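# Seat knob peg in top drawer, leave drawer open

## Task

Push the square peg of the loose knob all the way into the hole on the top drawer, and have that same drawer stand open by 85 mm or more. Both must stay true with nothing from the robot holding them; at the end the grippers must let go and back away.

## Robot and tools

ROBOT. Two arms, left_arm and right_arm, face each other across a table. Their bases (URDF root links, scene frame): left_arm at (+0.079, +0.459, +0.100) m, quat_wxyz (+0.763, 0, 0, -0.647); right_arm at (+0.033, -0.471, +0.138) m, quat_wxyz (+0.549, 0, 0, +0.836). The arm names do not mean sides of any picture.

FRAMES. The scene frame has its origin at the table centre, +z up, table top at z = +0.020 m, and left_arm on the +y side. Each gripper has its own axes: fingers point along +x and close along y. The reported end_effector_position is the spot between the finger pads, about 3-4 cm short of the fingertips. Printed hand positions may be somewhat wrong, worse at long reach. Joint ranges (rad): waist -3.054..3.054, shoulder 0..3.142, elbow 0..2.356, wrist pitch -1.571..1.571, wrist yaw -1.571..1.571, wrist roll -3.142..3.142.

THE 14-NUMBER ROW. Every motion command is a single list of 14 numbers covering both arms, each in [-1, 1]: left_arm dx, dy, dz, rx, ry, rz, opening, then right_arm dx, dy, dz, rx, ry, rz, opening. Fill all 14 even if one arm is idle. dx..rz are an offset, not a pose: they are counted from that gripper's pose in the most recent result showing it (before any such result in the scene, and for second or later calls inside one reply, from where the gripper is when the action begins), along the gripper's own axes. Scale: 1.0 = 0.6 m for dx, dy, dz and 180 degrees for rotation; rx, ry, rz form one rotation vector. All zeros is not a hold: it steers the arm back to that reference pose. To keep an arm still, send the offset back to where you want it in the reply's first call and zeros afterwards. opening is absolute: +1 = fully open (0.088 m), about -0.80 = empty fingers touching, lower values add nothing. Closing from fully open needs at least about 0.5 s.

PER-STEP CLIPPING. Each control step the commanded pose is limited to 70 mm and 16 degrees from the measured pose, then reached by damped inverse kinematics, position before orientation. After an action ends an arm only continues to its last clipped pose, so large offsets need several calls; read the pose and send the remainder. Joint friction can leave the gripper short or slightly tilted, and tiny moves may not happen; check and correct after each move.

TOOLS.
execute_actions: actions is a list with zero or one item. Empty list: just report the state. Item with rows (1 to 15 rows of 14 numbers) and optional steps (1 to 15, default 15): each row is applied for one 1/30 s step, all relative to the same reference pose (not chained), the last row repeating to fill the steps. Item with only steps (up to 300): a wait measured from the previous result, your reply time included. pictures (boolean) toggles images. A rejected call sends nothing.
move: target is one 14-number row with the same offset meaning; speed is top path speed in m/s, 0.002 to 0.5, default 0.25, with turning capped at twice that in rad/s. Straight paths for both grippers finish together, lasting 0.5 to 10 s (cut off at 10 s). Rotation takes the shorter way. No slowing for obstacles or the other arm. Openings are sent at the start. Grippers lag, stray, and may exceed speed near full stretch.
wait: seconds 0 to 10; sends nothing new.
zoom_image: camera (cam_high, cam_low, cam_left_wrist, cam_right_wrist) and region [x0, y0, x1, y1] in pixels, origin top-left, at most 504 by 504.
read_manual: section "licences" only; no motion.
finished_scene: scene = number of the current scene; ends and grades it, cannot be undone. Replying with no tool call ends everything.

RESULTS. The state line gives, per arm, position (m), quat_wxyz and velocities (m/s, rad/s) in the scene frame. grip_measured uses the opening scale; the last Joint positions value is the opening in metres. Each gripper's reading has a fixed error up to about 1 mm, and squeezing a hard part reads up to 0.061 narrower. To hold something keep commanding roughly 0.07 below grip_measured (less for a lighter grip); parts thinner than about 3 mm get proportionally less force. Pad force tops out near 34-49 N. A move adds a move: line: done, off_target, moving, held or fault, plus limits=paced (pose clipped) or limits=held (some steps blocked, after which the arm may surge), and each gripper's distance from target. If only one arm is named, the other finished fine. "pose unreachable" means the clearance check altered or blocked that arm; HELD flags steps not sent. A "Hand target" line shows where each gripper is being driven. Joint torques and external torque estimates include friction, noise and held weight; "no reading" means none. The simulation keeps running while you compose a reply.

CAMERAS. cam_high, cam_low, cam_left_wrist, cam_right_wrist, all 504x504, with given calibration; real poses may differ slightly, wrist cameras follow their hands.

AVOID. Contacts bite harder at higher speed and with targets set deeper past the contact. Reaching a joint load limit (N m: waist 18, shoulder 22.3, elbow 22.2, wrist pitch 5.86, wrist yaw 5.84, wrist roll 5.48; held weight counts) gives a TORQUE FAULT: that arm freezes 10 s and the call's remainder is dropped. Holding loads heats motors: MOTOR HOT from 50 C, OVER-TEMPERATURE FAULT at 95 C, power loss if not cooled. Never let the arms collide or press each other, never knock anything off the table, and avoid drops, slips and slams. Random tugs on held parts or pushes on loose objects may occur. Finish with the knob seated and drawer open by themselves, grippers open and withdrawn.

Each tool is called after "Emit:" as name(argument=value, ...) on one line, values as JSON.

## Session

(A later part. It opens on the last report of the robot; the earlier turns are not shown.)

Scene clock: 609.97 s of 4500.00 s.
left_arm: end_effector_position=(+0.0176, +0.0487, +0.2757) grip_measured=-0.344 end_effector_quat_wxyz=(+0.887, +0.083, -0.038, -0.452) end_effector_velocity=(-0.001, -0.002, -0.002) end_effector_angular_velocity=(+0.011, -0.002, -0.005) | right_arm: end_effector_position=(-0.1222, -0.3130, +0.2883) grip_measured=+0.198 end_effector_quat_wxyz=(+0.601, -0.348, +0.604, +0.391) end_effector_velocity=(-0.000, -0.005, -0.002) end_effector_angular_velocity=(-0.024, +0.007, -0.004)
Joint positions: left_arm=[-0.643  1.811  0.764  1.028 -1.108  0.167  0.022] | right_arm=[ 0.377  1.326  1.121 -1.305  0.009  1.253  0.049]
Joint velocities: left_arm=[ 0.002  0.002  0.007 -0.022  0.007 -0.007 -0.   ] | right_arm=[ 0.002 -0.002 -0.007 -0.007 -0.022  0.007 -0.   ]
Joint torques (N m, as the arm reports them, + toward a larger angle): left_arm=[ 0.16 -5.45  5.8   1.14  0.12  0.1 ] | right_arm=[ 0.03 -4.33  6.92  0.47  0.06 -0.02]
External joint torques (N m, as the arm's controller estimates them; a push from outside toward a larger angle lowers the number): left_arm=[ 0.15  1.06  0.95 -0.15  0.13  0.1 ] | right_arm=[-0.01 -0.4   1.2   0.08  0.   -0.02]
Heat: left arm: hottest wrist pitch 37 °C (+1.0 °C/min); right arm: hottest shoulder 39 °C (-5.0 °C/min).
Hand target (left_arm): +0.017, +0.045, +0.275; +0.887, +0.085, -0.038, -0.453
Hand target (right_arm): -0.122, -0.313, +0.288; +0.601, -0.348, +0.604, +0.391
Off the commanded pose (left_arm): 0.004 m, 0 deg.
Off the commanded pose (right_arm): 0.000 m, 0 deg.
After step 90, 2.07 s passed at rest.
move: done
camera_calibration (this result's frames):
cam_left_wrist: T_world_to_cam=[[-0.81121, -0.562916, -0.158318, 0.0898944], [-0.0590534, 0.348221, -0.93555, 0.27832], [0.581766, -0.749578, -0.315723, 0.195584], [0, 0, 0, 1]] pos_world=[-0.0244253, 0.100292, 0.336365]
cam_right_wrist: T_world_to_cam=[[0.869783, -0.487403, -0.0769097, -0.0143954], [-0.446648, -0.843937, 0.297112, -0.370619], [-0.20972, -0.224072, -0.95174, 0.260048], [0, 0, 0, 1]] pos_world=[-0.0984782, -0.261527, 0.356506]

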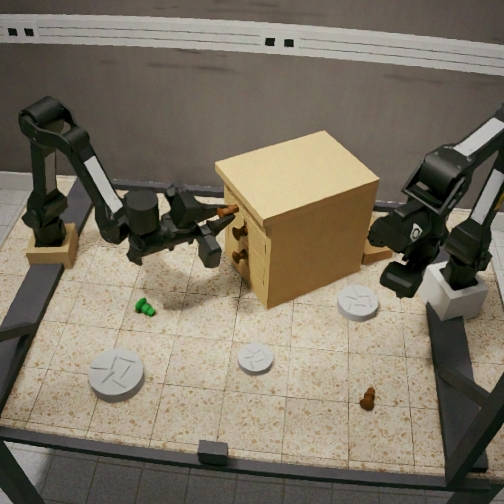

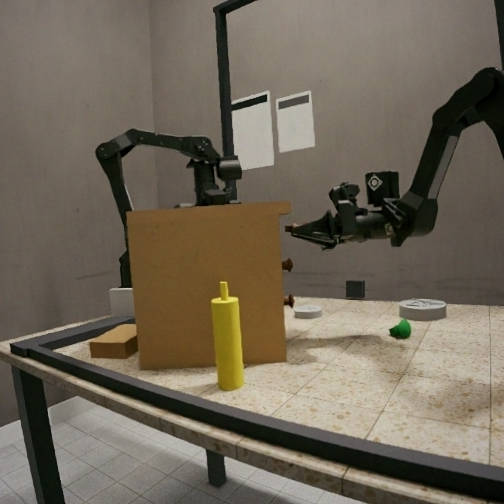

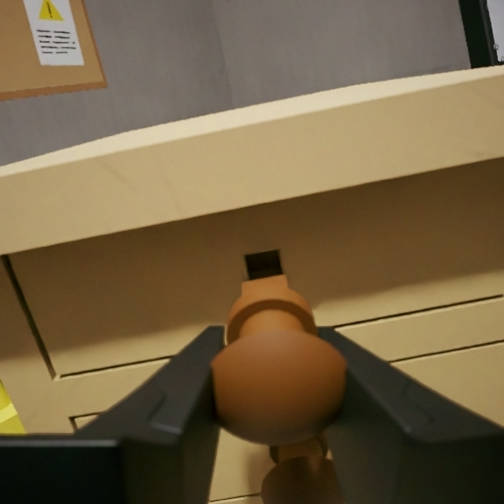

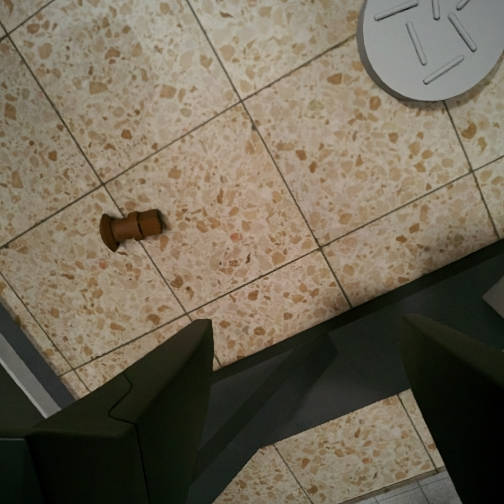

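Emit:
move(target=[0.03,-0.004,0,0,0,0,-0.4, 0,0,0,0,0,0,0.2], speed=0.04)

Emit:
zoom_image(camera="cam_left_wrist", region=[210,200,330,320])

Scene clock: 615.20 s of 4500.00 s.
left_arm: end_effector_position=(+0.0262, +0.0366, +0.2756) grip_measured=-0.344 end_effector_quat_wxyz=(+0.887, +0.083, -0.037, -0.452) end_effector_velocity=(-0.001, -0.001, +0.000) end_effector_angular_velocity=(-0.002, +0.005, +0.005) | right_arm: end_effector_position=(-0.1222, -0.3130, +0.2883) grip_measured=+0.198 end_effector_quat_wxyz=(+0.601, -0.348, +0.604, +0.391) end_effector_velocity=(-0.000, -0.004, -0.000) end_effector_angular_velocity=(-0.020, +0.009, +0.021)
Joint positions: left_arm=[-0.604  1.834  0.794  1.023 -1.069  0.167  0.022] | right_arm=[ 0.377  1.326  1.121 -1.305  0.009  1.253  0.049]
Joint velocities: left_arm=[-0.002  0.002  0.007 -0.007 -0.007 -0.007 -0.   ] | right_arm=[-0.002 -0.002 -0.002 -0.007 -0.022 -0.022  0.   ]
Joint torques (N m, as the arm reports them, + toward a larger angle): left_arm=[ 0.18 -5.69  5.8   1.19  0.14  0.05] | right_arm=[ 0.03 -4.31  6.92  0.47  0.05 -0.02]
External joint torques (N m, as the arm's controller estimates them; a push from outside toward a larger angle lowers the number): left_arm=[ 0.24  1.09  0.87 -0.14  0.15  0.05] | right_arm=[ 0.02 -0.35  1.15  0.07  0.   -0.02]
Heat: left arm: hottest wrist pitch 37 °C (+1.0 °C/min); right arm: hottest shoulder 38 °C (-7.1 °C/min).
Hand target (left_arm): +0.026, +0.033, +0.275; +0.887, +0.084, -0.038, -0.452
Hand target (right_arm): -0.122, -0.313, +0.288; +0.601, -0.348, +0.604, +0.391
Off the commanded pose (left_arm): 0.004 m, 0 deg.
Off the commanded pose (right_arm): 0.000 m, 0 deg.
After step 90, 1.43 s passed at rest.
move: done
camera_calibration (this result's frames):
cam_left_wrist: T_world_to_cam=[[-0.811007, -0.56376, -0.15634, 0.0895505], [-0.0606914, 0.346863, -0.93595, 0.283116], [0.58188, -0.749574, -0.315523, 0.181414], [0, 0, 0, 1]] pos_world=[-0.0157522, 0.0882655, 0.336223]
cam_right_wrist: T_world_to_cam=[[0.869783, -0.487403, -0.0769097, -0.0143954], [-0.446648, -0.843937, 0.297112, -0.370619], [-0.20972, -0.224072, -0.95174, 0.260048], [0, 0, 0, 1]] pos_world=[-0.0984782, -0.261527, 0.356506]

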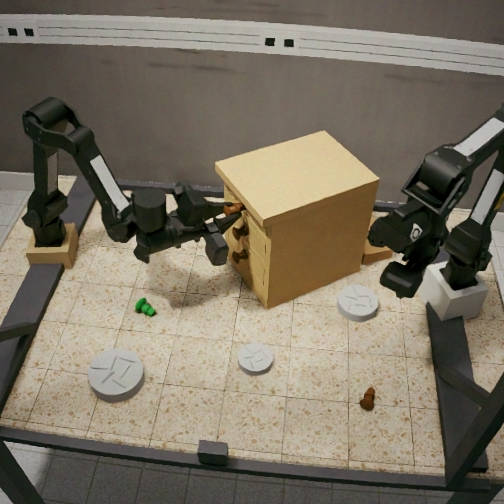

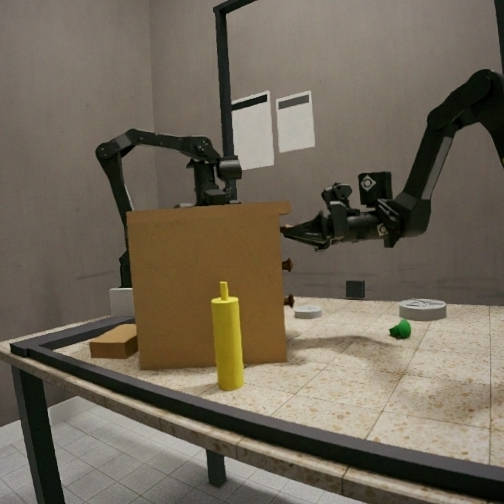

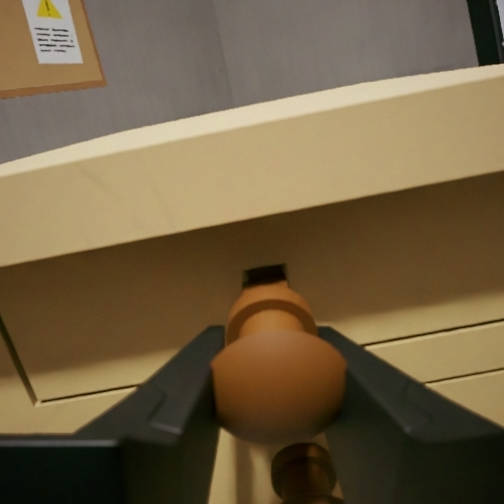

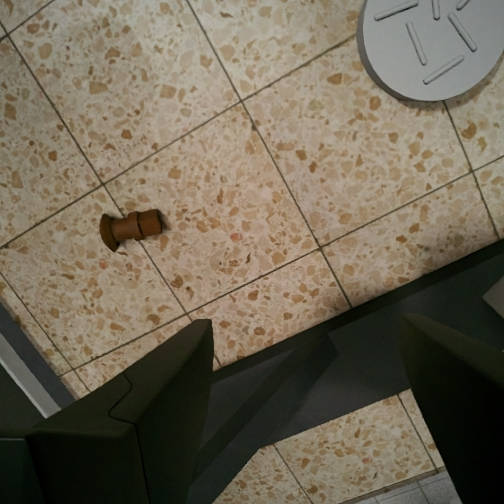

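Region (210, 200, 330, 320) of cam_left_wrist's 504x504 image, scaled by 4.200, with more detail than that image has.

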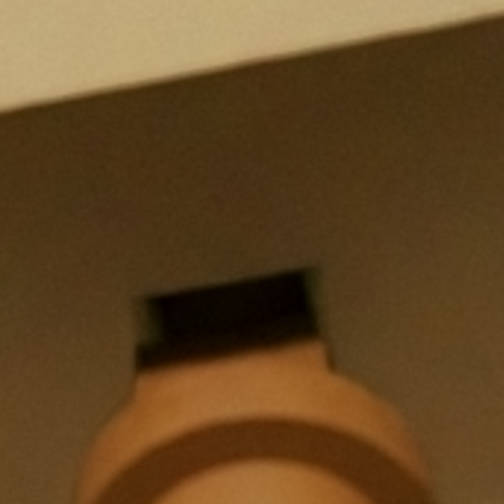

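Emit:
move(target=[0.03,-0.004,0,0,0,0,-0.4, 0,0,0,0,0,0,0.2], speed=0.03)

Emit:
zoom_image(camera="cam_left_wrist", region=[210,220,330,340])

Scene clock: 619.90 s of 4500.00 s.
left_arm: end_effector_position=(+0.0333, +0.0257, +0.2760) grip_measured=-0.344 end_effector_quat_wxyz=(+0.888, +0.081, -0.037, -0.452) end_effector_velocity=(-0.001, -0.002, +0.001) end_effector_angular_velocity=(-0.020, +0.021, -0.005) | right_arm: end_effector_position=(-0.1222, -0.3130, +0.2883) grip_measured=+0.198 end_effector_quat_wxyz=(+0.601, -0.348, +0.604, +0.391) end_effector_velocity=(+0.001, -0.002, -0.000) end_effector_angular_velocity=(-0.010, -0.001, +0.020)
Joint positions: left_arm=[-0.571  1.855  0.824  1.017 -1.036  0.167  0.022] | right_arm=[ 0.377  1.326  1.121 -1.305  0.009  1.253  0.049]
Joint velocities: left_arm=[ 0.002  0.007  0.007  0.007  0.007 -0.022 -0.   ] | right_arm=[-0.002 -0.002 -0.002 -0.007 -0.007 -0.022 -0.   ]
Joint torques (N m, as the arm reports them, + toward a larger angle): left_arm=[ 0.57 -5.54  5.96  1.14  0.28  0.08] | right_arm=[ 0.02 -4.32  6.94  0.47  0.06 -0.03]
External joint torques (N m, as the arm's controller estimates them; a push from outside toward a larger angle lowers the number): left_arm=[ 0.6   1.45  0.96 -0.22  0.29  0.08] | right_arm=[ 0.03 -0.37  1.14  0.04  0.   -0.02]
Heat: left arm: hottest wrist pitch 37 °C (+0.0 °C/min); right arm: hottest shoulder 38 °C (-7.1 °C/min).
Hand target (left_arm): +0.035, +0.021, +0.275; +0.887, +0.083, -0.038, -0.452
Hand target (right_arm): -0.122, -0.313, +0.288; +0.601, -0.348, +0.604, +0.391
Off the commanded pose (left_arm): 0.005 m, 0 deg.
Off the commanded pose (right_arm): 0.000 m, 0 deg.
After step 90, 0.83 s passed at rest.
move: done
camera_calibration (this result's frames):
cam_left_wrist: T_world_to_cam=[[-0.811247, -0.564109, -0.15382, 0.0885257], [-0.0621526, 0.344778, -0.936624, 0.288027], [0.581392, -0.750273, -0.314761, 0.168986], [0, 0, 0, 1]] pos_world=[-0.00852915, 0.0774183, 0.33658]
cam_right_wrist: T_world_to_cam=[[0.869783, -0.487403, -0.0769097, -0.0143954], [-0.446648, -0.843937, 0.297112, -0.370619], [-0.20972, -0.224072, -0.95174, 0.260048], [0, 0, 0, 1]] pos_world=[-0.0984782, -0.261527, 0.356506]

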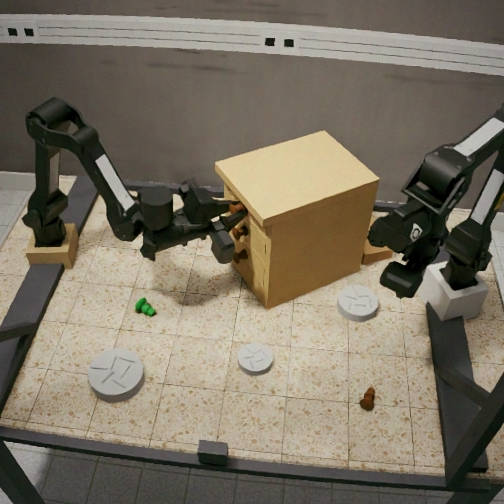

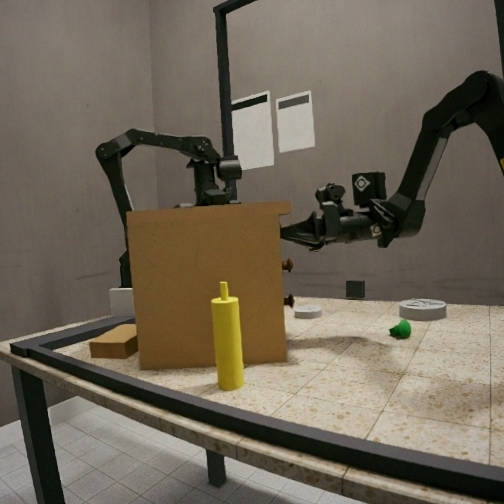

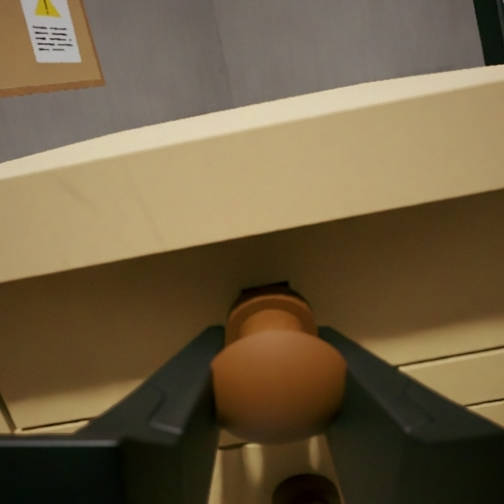

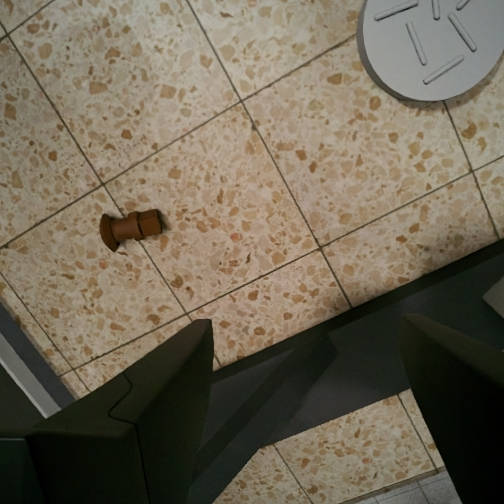

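Region (210, 220, 330, 340) of cam_left_wrist's 504x504 image, scaled by 4.200, with more detail than that image has.

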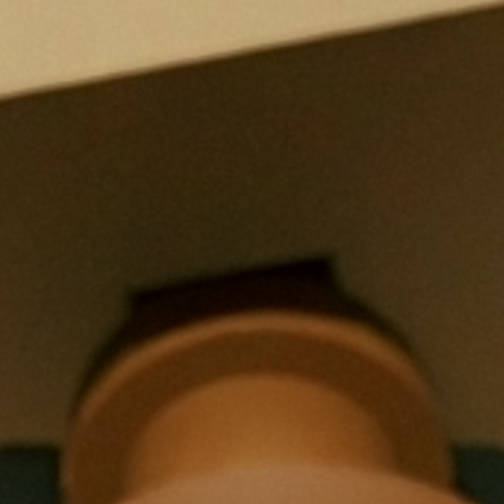

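Emit:
move(target=[0.025,-0.002,0,0,0,0,-0.4, 0,0,0,0,0,0,0.2], speed=0.03)

Emit:
zoom_image(camera="cam_left_wrist", region=[190,220,350,380])

Scene clock: 622.90 s of 4500.00 s.
left_arm: end_effector_position=(+0.0360, +0.0215, +0.2764) grip_measured=-0.344 end_effector_quat_wxyz=(+0.887, +0.081, -0.037, -0.453) end_effector_velocity=(-0.000, +0.001, +0.001) end_effector_angular_velocity=(+0.007, -0.007, +0.005) | right_arm: end_effector_position=(-0.1222, -0.3130, +0.2883) grip_measured=+0.198 end_effector_quat_wxyz=(+0.601, -0.348, +0.604, +0.391) end_effector_velocity=(+0.003, -0.004, -0.000) end_effector_angular_velocity=(-0.021, -0.010, -0.009)
Joint positions: left_arm=[-0.558  1.862  0.835  1.013 -1.021  0.167  0.022] | right_arm=[ 0.377  1.326  1.121 -1.305  0.009  1.253  0.049]
Joint velocities: left_arm=[-0.002 -0.002  0.002 -0.007 -0.007  0.007 -0.   ] | right_arm=[-0.002 -0.002 -0.002 -0.022 -0.007  0.007 -0.   ]
Joint torques (N m, as the arm reports them, + toward a larger angle): left_arm=[ 1.73 -5.05  7.05  1.07  0.7   0.08] | right_arm=[-0.01 -4.33  6.93  0.48  0.06 -0.02]
External joint torques (N m, as the arm's controller estimates them; a push from outside toward a larger angle lowers the number): left_arm=[ 1.72  2.04  2.01 -0.29  0.7   0.08] | right_arm=[ 0.   -0.38  1.18  0.08 -0.01 -0.02]
Heat: left arm: hottest shoulder 36 °C (-1.0 °C/min); right arm: hottest shoulder 38 °C (-7.1 °C/min).
Hand target (left_arm): +0.041, +0.013, +0.276; +0.888, +0.081, -0.037, -0.452
Hand target (right_arm): -0.122, -0.313, +0.288; +0.601, -0.348, +0.604, +0.391
Off the commanded pose (left_arm): 0.010 m, 0 deg.
Off the commanded pose (right_arm): 0.000 m, 0 deg.
move: off_target (left_arm)
camera_calibration (this result's frames):
cam_left_wrist: T_world_to_cam=[[-0.812825, -0.562037, -0.153072, 0.0881982], [-0.0616926, 0.344362, -0.936808, 0.290061], [0.579232, -0.752017, -0.31458, 0.164502], [0, 0, 0, 1]] pos_world=[-0.00570049, 0.0733928, 0.336981]
cam_right_wrist: T_world_to_cam=[[0.869783, -0.487403, -0.0769097, -0.0143954], [-0.446648, -0.843937, 0.297112, -0.370619], [-0.20972, -0.224072, -0.95174, 0.260048], [0, 0, 0, 1]] pos_world=[-0.0984782, -0.261527, 0.356506]

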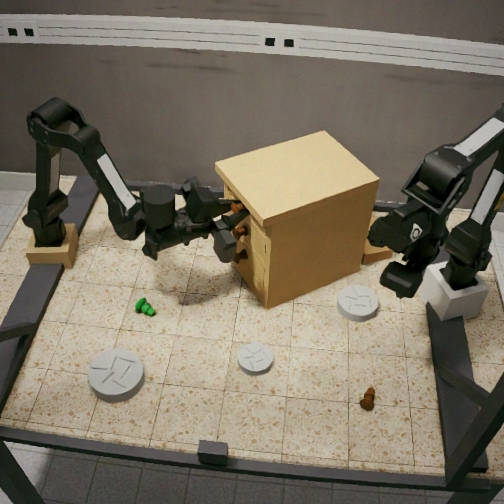

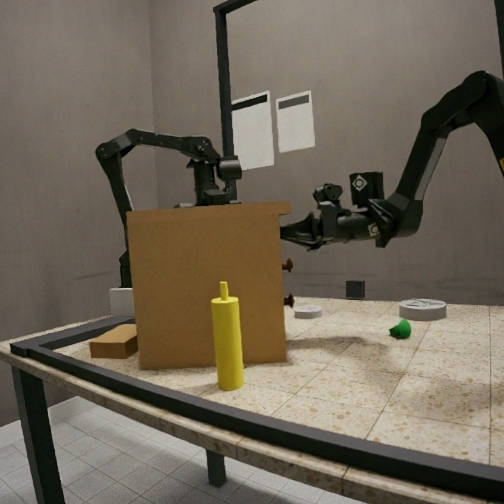

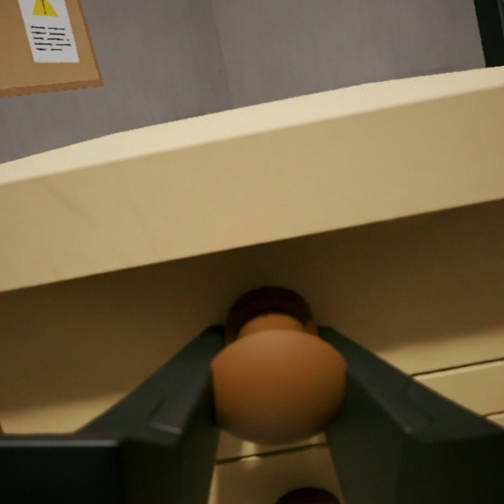

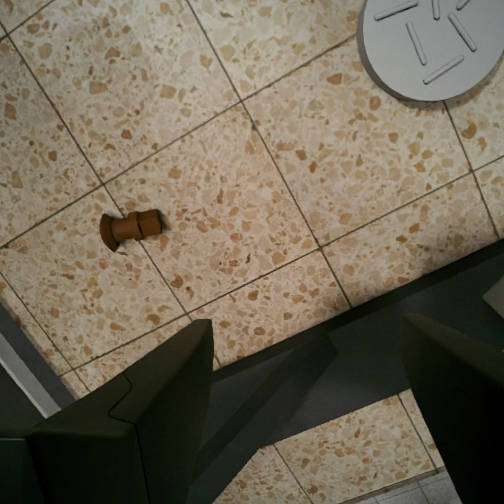

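Region (190, 220, 350, 380) of cam_left_wrist's 504x504 image, scaled by 3.150, with more detail than that image has.

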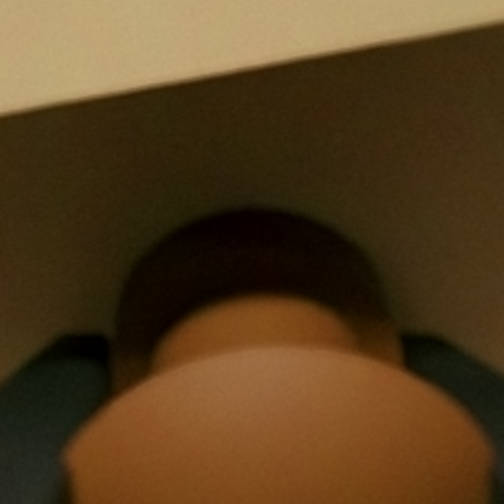

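Emit:
move(target=[-0.003,0,0,0,0,0,0.15, 0,0,0,0,0,0,0.2], speed=0.05)

Emit:
move(target=[-0.075,0,0,0,0,0,0.15, 0,0,0,0,0,0,0.2], speed=0.12)

Emit:
move(target=[0,0,0,0,0,0,-0.9, 0,0,0,0,0,0,0.2])

Scene clock: 630.90 s of 4500.00 s.
left_arm: end_effector_position=(+0.0365, +0.0223, +0.2764) grip_measured=+0.144 end_effector_quat_wxyz=(+0.889, +0.081, -0.037, -0.449) end_effector_velocity=(+0.004, +0.004, +0.001) end_effector_angular_velocity=(-0.003, -0.004, +0.034) | right_arm: end_effector_position=(-0.1222, -0.3130, +0.2883) grip_measured=+0.198 end_effector_quat_wxyz=(+0.601, -0.348, +0.604, +0.391) end_effector_velocity=(-0.000, -0.001, -0.000) end_effector_angular_velocity=(+0.000, +0.010, +0.005)
Joint positions: left_arm=[-0.56   1.862  0.836  1.013 -1.031  0.167  0.046] | right_arm=[ 0.377  1.326  1.121 -1.305  0.009  1.253  0.049]
Joint velocities: left_arm=[-0.002 -0.002 -0.002  0.007 -0.037  0.007  0.001] | right_arm=[-0.002 -0.007 -0.007  0.007 -0.007 -0.007 -0.   ]
Joint torques (N m, as the arm reports them, + toward a larger angle): left_arm=[-0.21 -7.55  4.1   1.4   0.15  0.01] | right_arm=[ 0.01 -4.29  6.92  0.47  0.06 -0.02]
External joint torques (N m, as the arm's controller estimates them; a push from outside toward a larger angle lowers the number): left_arm=[-0.23 -0.42 -0.92  0.04  0.17  0.01] | right_arm=[ 0.01 -0.33  1.13  0.05  0.   -0.01]
Heat: left arm: hottest elbow 37 °C (-1.0 °C/min); right arm: hottest shoulder 37 °C (-9.0 °C/min).
Hand target (left_arm): +0.035, +0.023, +0.276; +0.887, +0.081, -0.037, -0.453
Hand target (right_arm): -0.122, -0.313, +0.288; +0.601, -0.348, +0.604, +0.391
Off the commanded pose (left_arm): 0.002 m, 0 deg.
Off the commanded pose (right_arm): 0.000 m, 0 deg.
After step 90, 4.30 s passed at rest.
move: done
camera_calibration (this result's frames):
cam_left_wrist: T_world_to_cam=[[-0.808061, -0.568845, -0.153142, 0.0890828], [-0.0644654, 0.343785, -0.936833, 0.289907], [0.585561, -0.747146, -0.31447, 0.164482], [0, 0, 0, 1]] pos_world=[-0.0056408, 0.0739005, 0.336961]
cam_right_wrist: T_world_to_cam=[[0.869783, -0.487403, -0.0769097, -0.0143954], [-0.446648, -0.843937, 0.297112, -0.370619], [-0.20972, -0.224072, -0.95174, 0.260048], [0, 0, 0, 1]] pos_world=[-0.0984782, -0.261527, 0.356506]

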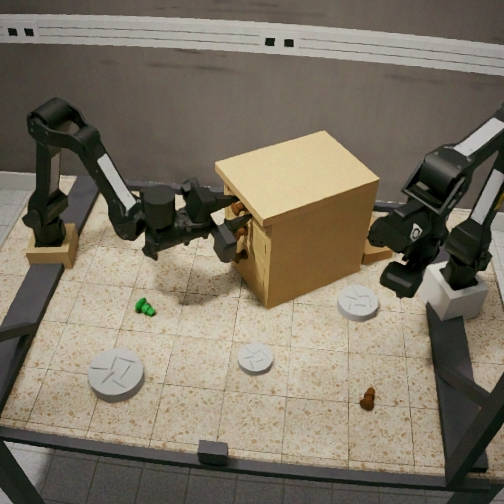

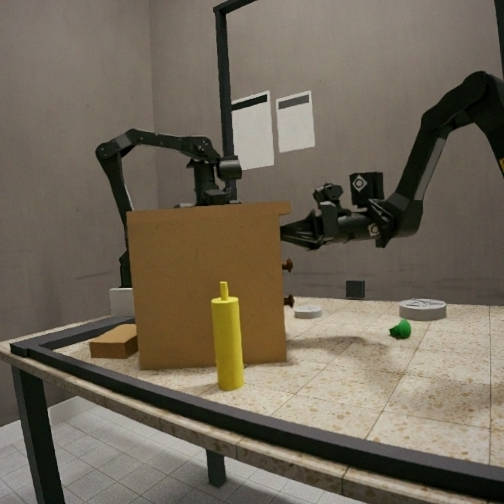

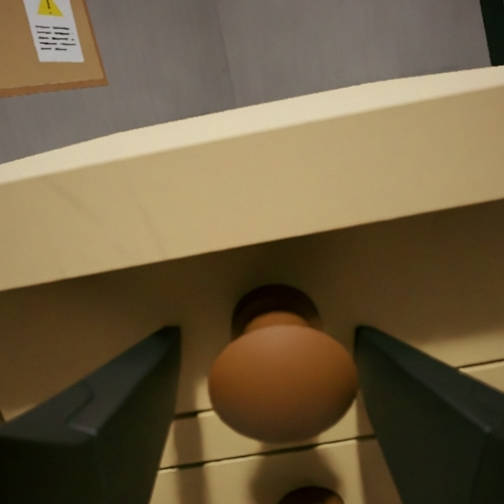

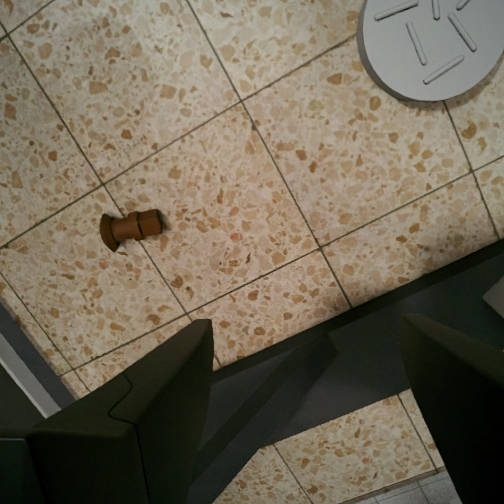

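Scene clock: 631.80 s of 4500.00 s.
left_arm: end_effector_position=(+0.0100, +0.0553, +0.2717) grip_measured=+0.147 end_effector_quat_wxyz=(+0.888, +0.089, -0.038, -0.450) end_effector_velocity=(-0.001, +0.005, -0.002) end_effector_angular_velocity=(-0.003, +0.004, +0.010) | right_arm: end_effector_position=(-0.1222, -0.3130, +0.2883) grip_measured=+0.198 end_effector_quat_wxyz=(+0.601, -0.348, +0.604, +0.391) end_effector_velocity=(+0.003, -0.000, -0.000) end_effector_angular_velocity=(+0.001, -0.011, +0.019)
Joint positions: left_arm=[-0.675  1.814  0.755  1.025 -1.145  0.163  0.046] | right_arm=[ 0.377  1.326  1.121 -1.305  0.009  1.253  0.049]
Joint velocities: left_arm=[-0.012 -0.002 -0.012  0.007 -0.022 -0.007  0.   ] | right_arm=[-0.002 -0.002 -0.002 -0.007  0.007 -0.022 -0.   ]
Joint torques (N m, as the arm reports them, + toward a larger angle): left_arm=[-0.31 -8.52  3.6   1.55 -0.24 -0.1 ] | right_arm=[ 0.01 -4.31  6.9   0.47  0.04 -0.03]
External joint torques (N m, as the arm's controller estimates them; a push from outside toward a larger angle lowers the number): left_arm=[-0.31 -2.   -1.2   0.26 -0.22 -0.09] | right_arm=[ 0.04 -0.32  1.09  0.06 -0.02 -0.02]
Heat: left arm: hottest elbow 37 °C (-1.0 °C/min); right arm: hottest shoulder 37 °C (-9.0 °C/min).
Hand target (left_arm): +0.010, +0.059, +0.277; +0.889, +0.081, -0.037, -0.449
Hand target (right_arm): -0.122, -0.313, +0.288; +0.601, -0.348, +0.604, +0.391
Off the commanded pose (left_arm): 0.006 m, 1 deg.
Off the commanded pose (right_arm): 0.000 m, 0 deg.
move: done
camera_calibration (this result's frames):
cam_left_wrist: T_world_to_cam=[[-0.807373, -0.565582, -0.168123, 0.089555], [-0.0563234, 0.357508, -0.93221, 0.270367], [0.587347, -0.743172, -0.320498, 0.20453], [0, 0, 0, 1]] pos_world=[-0.0325978, 0.105993, 0.332647]
cam_right_wrist: T_world_to_cam=[[0.869783, -0.487403, -0.0769097, -0.0143954], [-0.446648, -0.843937, 0.297112, -0.370619], [-0.20972, -0.224072, -0.95174, 0.260048], [0, 0, 0, 1]] pos_world=[-0.0984782, -0.261527, 0.356506]

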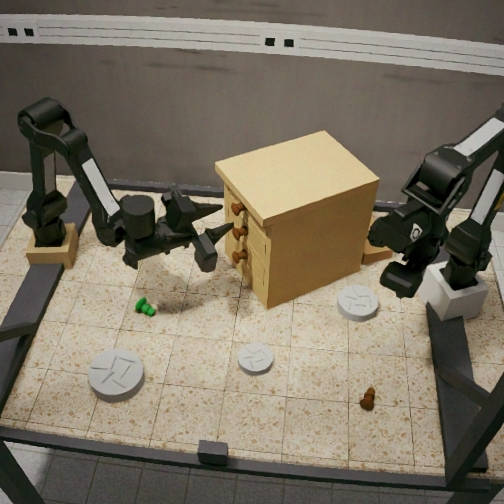

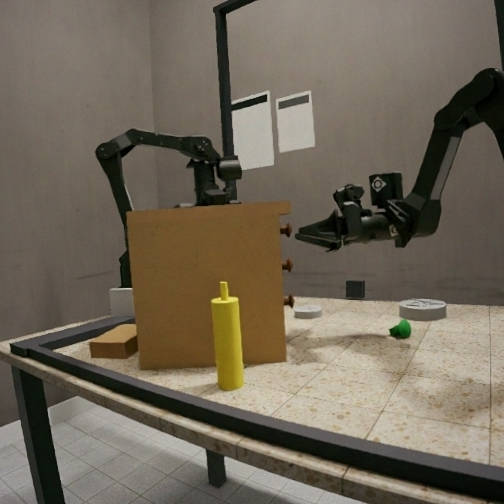

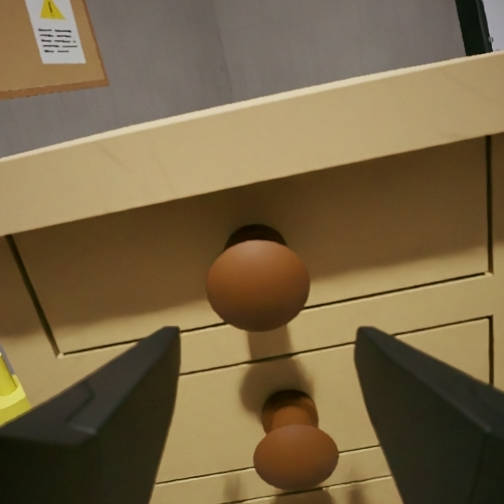

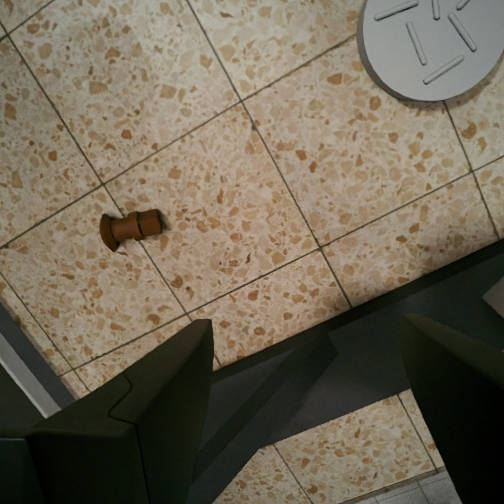

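Scene clock: 632.33 s of 4500.00 s.
left_arm: end_effector_position=(+0.0100, +0.0553, +0.2717) grip_measured=-0.778 end_effector_quat_wxyz=(+0.888, +0.089, -0.038, -0.450) end_effector_velocity=(+0.000, +0.001, -0.003) end_effector_angular_velocity=(+0.015, -0.005, +0.005) | right_arm: end_effector_position=(-0.1222, -0.3130, +0.2883) grip_measured=+0.198 end_effector_quat_wxyz=(+0.601, -0.348, +0.604, +0.391) end_effector_velocity=(+0.001, -0.002, -0.000) end_effector_angular_velocity=(-0.011, +0.000, -0.009)
Joint positions: left_arm=[-0.675  1.814  0.755  1.025 -1.145  0.163  0.001] | right_arm=[ 0.377  1.326  1.121 -1.305  0.009  1.253  0.049]
Joint velocities: left_arm=[-0.002 -0.002 -0.002 -0.022 -0.007 -0.007 -0.   ] | right_arm=[-0.002 -0.002 -0.002 -0.007 -0.007  0.007  0.   ]
Joint torques (N m, as the arm reports them, + toward a larger angle): left_arm=[ 0.12 -6.7   4.47  1.27 -0.05  0.03] | right_arm=[ 0.06 -4.32  6.9   0.47  0.05 -0.02]
External joint torques (N m, as the arm's controller estimates them; a push from outside toward a larger angle lowers the number): left_arm=[ 0.11 -0.18 -0.32 -0.02 -0.03  0.04] | right_arm=[ 0.05 -0.37  1.11  0.05 -0.01 -0.01]
Heat: left arm: hottest elbow 37 °C (-1.0 °C/min); right arm: hottest shoulder 37 °C (-9.1 °C/min).
Hand target (left_arm): +0.010, +0.055, +0.272; +0.888, +0.089, -0.038, -0.450
Hand target (right_arm): -0.122, -0.313, +0.288; +0.601, -0.348, +0.604, +0.391
Off the commanded pose (left_arm): 0.000 m, 0 deg.
Off the commanded pose (right_arm): 0.000 m, 0 deg.
move: done
camera_calibration (this result's frames):
cam_left_wrist: T_world_to_cam=[[-0.807373, -0.565582, -0.168123, 0.089555], [-0.0563234, 0.357508, -0.93221, 0.270367], [0.587347, -0.743172, -0.320498, 0.20453], [0, 0, 0, 1]] pos_world=[-0.0325978, 0.105993, 0.332647]
cam_right_wrist: T_world_to_cam=[[0.869783, -0.487403, -0.0769097, -0.0143954], [-0.446648, -0.843937, 0.297112, -0.370619], [-0.20972, -0.224072, -0.95174, 0.260048], [0, 0, 0, 1]] pos_world=[-0.0984782, -0.261527, 0.356506]

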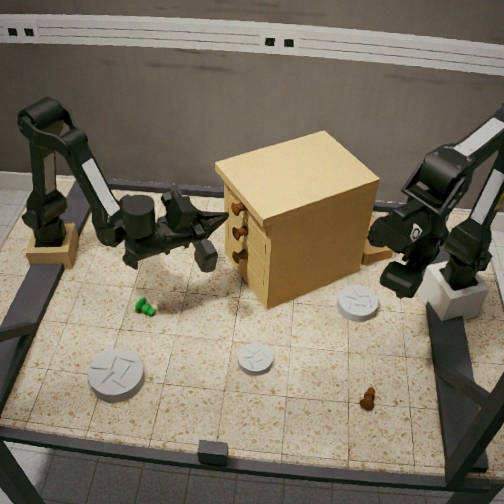

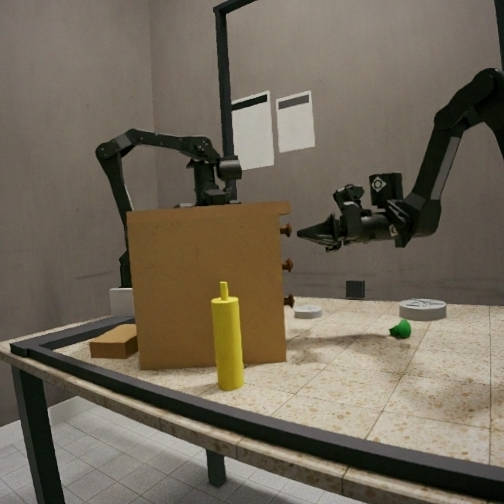

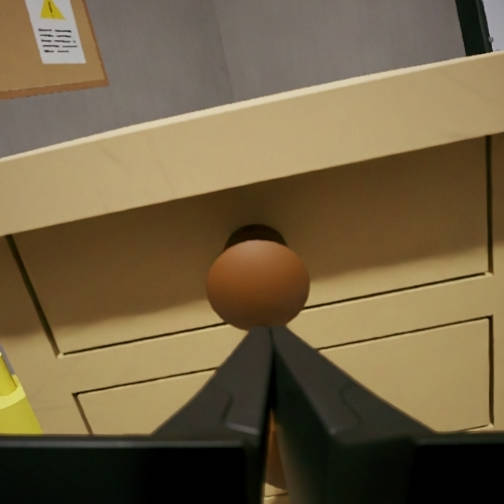

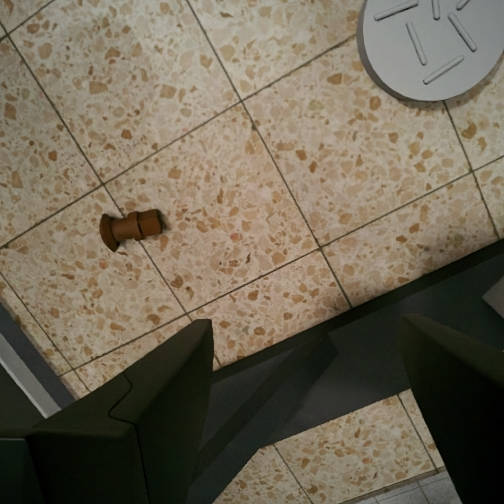

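Emit:
zoom_image(camera="cam_low", region=[260,200,340,320])

Region (260, 200, 340, 320) of cam_low's 504x504 image, scaled by 4.200, with more detail than that image has.

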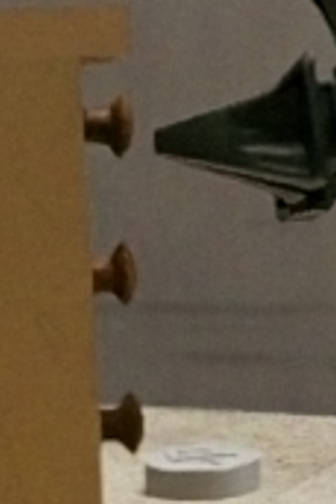

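Emit:
move(target=[0.028,-0.003,0.012,0,-0.005,0,-0.9, 0,0,0,0,0,0,0.2], speed=0.05)

Emit:
move(target=[0.035,0,0,0,0,0,-0.9, 0,0,0,0,0,0,0.2], speed=0.03)

Scene clock: 638.60 s of 4500.00 s.
left_arm: end_effector_position=(+0.0148, +0.0453, +0.2771) grip_measured=-0.778 end_effector_quat_wxyz=(+0.886, +0.088, -0.044, -0.453) end_effector_velocity=(-0.001, -0.002, -0.003) end_effector_angular_velocity=(+0.015, -0.004, -0.005) | right_arm: end_effector_position=(-0.1222, -0.3130, +0.2883) grip_measured=+0.198 end_effector_quat_wxyz=(+0.601, -0.348, +0.604, +0.391) end_effector_velocity=(-0.003, -0.004, +0.000) end_effector_angular_velocity=(-0.031, +0.020, +0.007)
Joint positions: left_arm=[-0.646  1.825  0.78   1.039 -1.108  0.193  0.001] | right_arm=[ 0.377  1.326  1.121 -1.305  0.009  1.253  0.049]
Joint velocities: left_arm=[ 0.002  0.007  0.007 -0.022  0.007 -0.007 -0.   ] | right_arm=[-0.002  0.002  0.002 -0.007 -0.037 -0.007 -0.   ]
Joint torques (N m, as the arm reports them, + toward a larger angle): left_arm=[ 1.01 -5.58  6.01  1.57  0.25  0.08] | right_arm=[ 0.06 -4.32  6.9   0.47  0.06 -0.02]
External joint torques (N m, as the arm's controller estimates them; a push from outside toward a larger angle lowers the number): left_arm=[0.97 1.05 1.14 0.28 0.25 0.08] | right_arm=[ 0.06 -0.39  1.09  0.04  0.01 -0.02]
Heat: left arm: hottest elbow 37 °C (-1.0 °C/min); right arm: hottest shoulder 37 °C (-7.1 °C/min).
Hand target (left_arm): +0.017, +0.040, +0.278; +0.888, +0.086, -0.044, -0.451
Hand target (right_arm): -0.122, -0.313, +0.288; +0.601, -0.348, +0.604, +0.391
Off the commanded pose (left_arm): 0.006 m, 0 deg.
Off the commanded pose (right_arm): 0.000 m, 0 deg.
After step 90, 2.53 s passed at rest.
move: done
camera_calibration (this result's frames):
cam_left_wrist: T_world_to_cam=[[-0.810048, -0.560367, -0.17266, 0.089763], [-0.0439229, 0.35162, -0.935112, 0.280188], [0.584716, -0.749902, -0.309442, 0.193331], [0, 0, 0, 1]] pos_world=[-0.0280251, 0.0967599, 0.337331]
cam_right_wrist: T_world_to_cam=[[0.869783, -0.487403, -0.0769097, -0.0143954], [-0.446648, -0.843937, 0.297112, -0.370619], [-0.20972, -0.224072, -0.95174, 0.260048], [0, 0, 0, 1]] pos_world=[-0.0984782, -0.261527, 0.356506]

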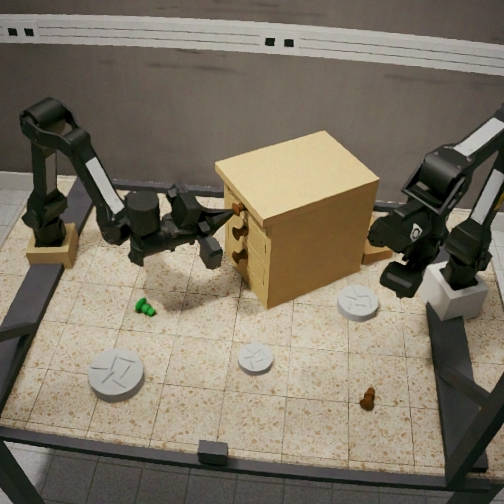

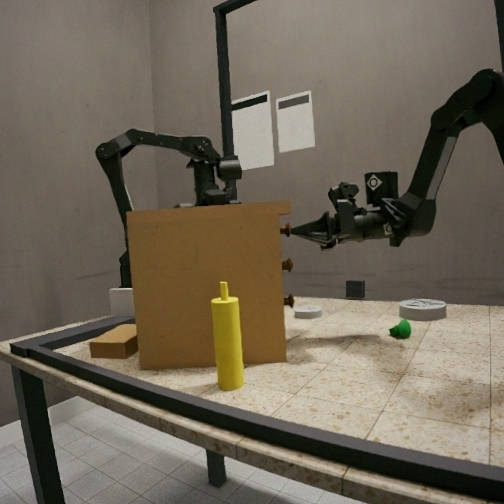

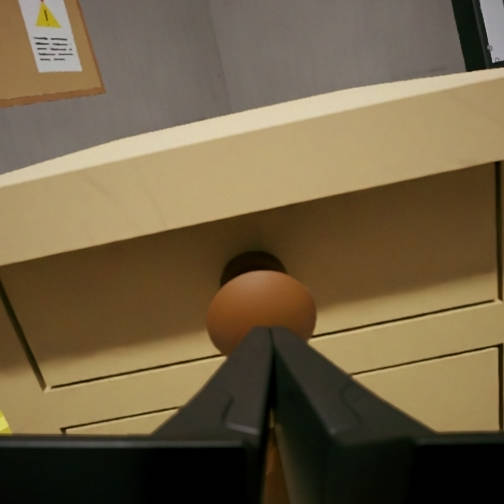

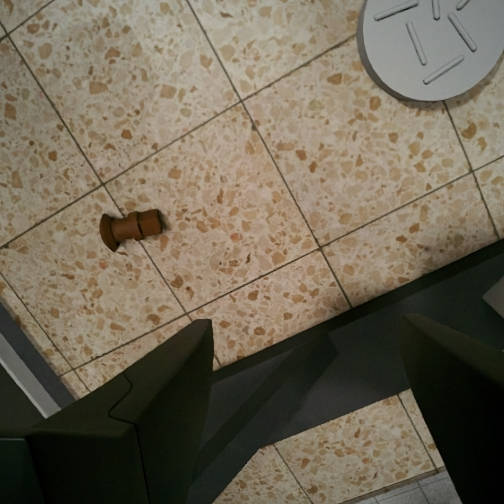

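Scene clock: 639.53 s of 4500.00 s.
left_arm: end_effector_position=(+0.0130, +0.0413, +0.2759) grip_measured=-0.778 end_effector_quat_wxyz=(+0.881, +0.091, -0.045, -0.463) end_effector_velocity=(+0.002, +0.003, -0.001) end_effector_angular_velocity=(+0.002, +0.002, +0.020) | right_arm: end_effector_position=(-0.1222, -0.3130, +0.2883) grip_measured=+0.198 end_effector_quat_wxyz=(+0.601, -0.348, +0.604, +0.391) end_effector_velocity=(-0.001, +0.000, -0.001) end_effector_angular_velocity=(-0.003, +0.007, +0.005)
Joint positions: left_arm=[-0.64   1.83   0.785  1.035 -1.079  0.193  0.001] | right_arm=[ 0.377  1.326  1.121 -1.305  0.009  1.253  0.049]
Joint velocities: left_arm=[-0.002 -0.002 -0.002 -0.007 -0.022 -0.007  0.   ] | right_arm=[-0.002  0.002 -0.002  0.007 -0.007 -0.007 -0.   ]
Joint torques (N m, as the arm reports them, + toward a larger angle): left_arm=[ 3.63 -4.59  7.7   1.04  0.91  0.08] | right_arm=[ 0.   -4.3   6.91  0.48  0.06 -0.01]
External joint torques (N m, as the arm's controller estimates them; a push from outside toward a larger angle lowers the number): left_arm=[ 3.61  2.17  2.8  -0.28  0.91  0.08] | right_arm=[ 0.01 -0.37  1.08  0.03 -0.01 -0.01]
Heat: left arm: hottest elbow 37 °C (-1.0 °C/min); right arm: hottest shoulder 37 °C (-7.0 °C/min).
Hand target (left_arm): +0.027, +0.030, +0.277; +0.886, +0.089, -0.044, -0.453
Hand target (right_arm): -0.122, -0.313, +0.288; +0.601, -0.348, +0.604, +0.391
Off the commanded pose (left_arm): 0.019 m, 1 deg.
Off the commanded pose (right_arm): 0.000 m, 0 deg.
move: off_target (left_arm)
camera_calibration (this result's frames):
cam_left_wrist: T_world_to_cam=[[-0.822254, -0.540839, -0.177176, 0.0864723], [-0.0336947, 0.357031, -0.933485, 0.279527], [0.568122, -0.761592, -0.311793, 0.192286], [0, 0, 0, 1]] pos_world=[-0.0287215, 0.0934115, 0.336209]
cam_right_wrist: T_world_to_cam=[[0.869783, -0.487403, -0.0769097, -0.0143954], [-0.446648, -0.843937, 0.297112, -0.370619], [-0.20972, -0.224072, -0.95174, 0.260048], [0, 0, 0, 1]] pos_world=[-0.0984782, -0.261527, 0.356506]

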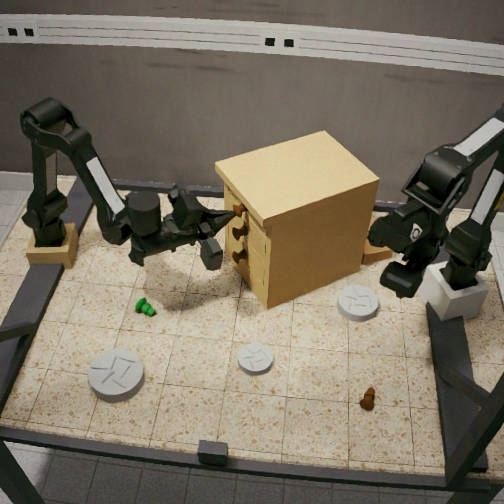

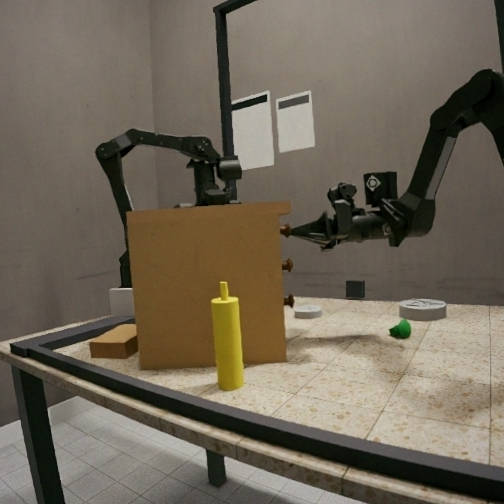

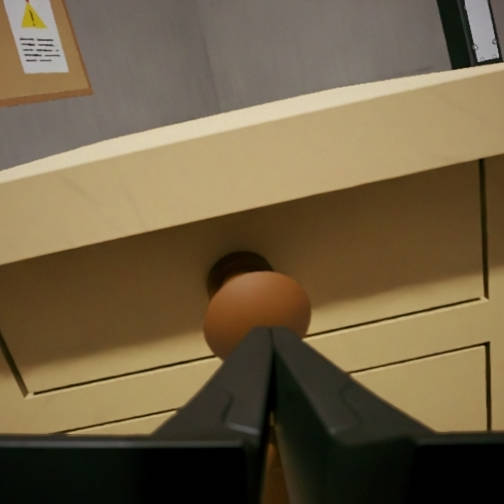

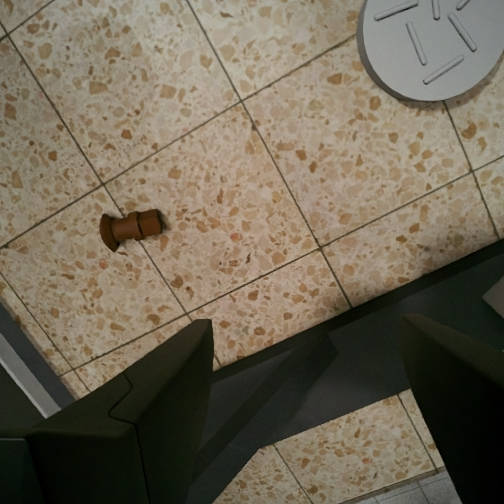

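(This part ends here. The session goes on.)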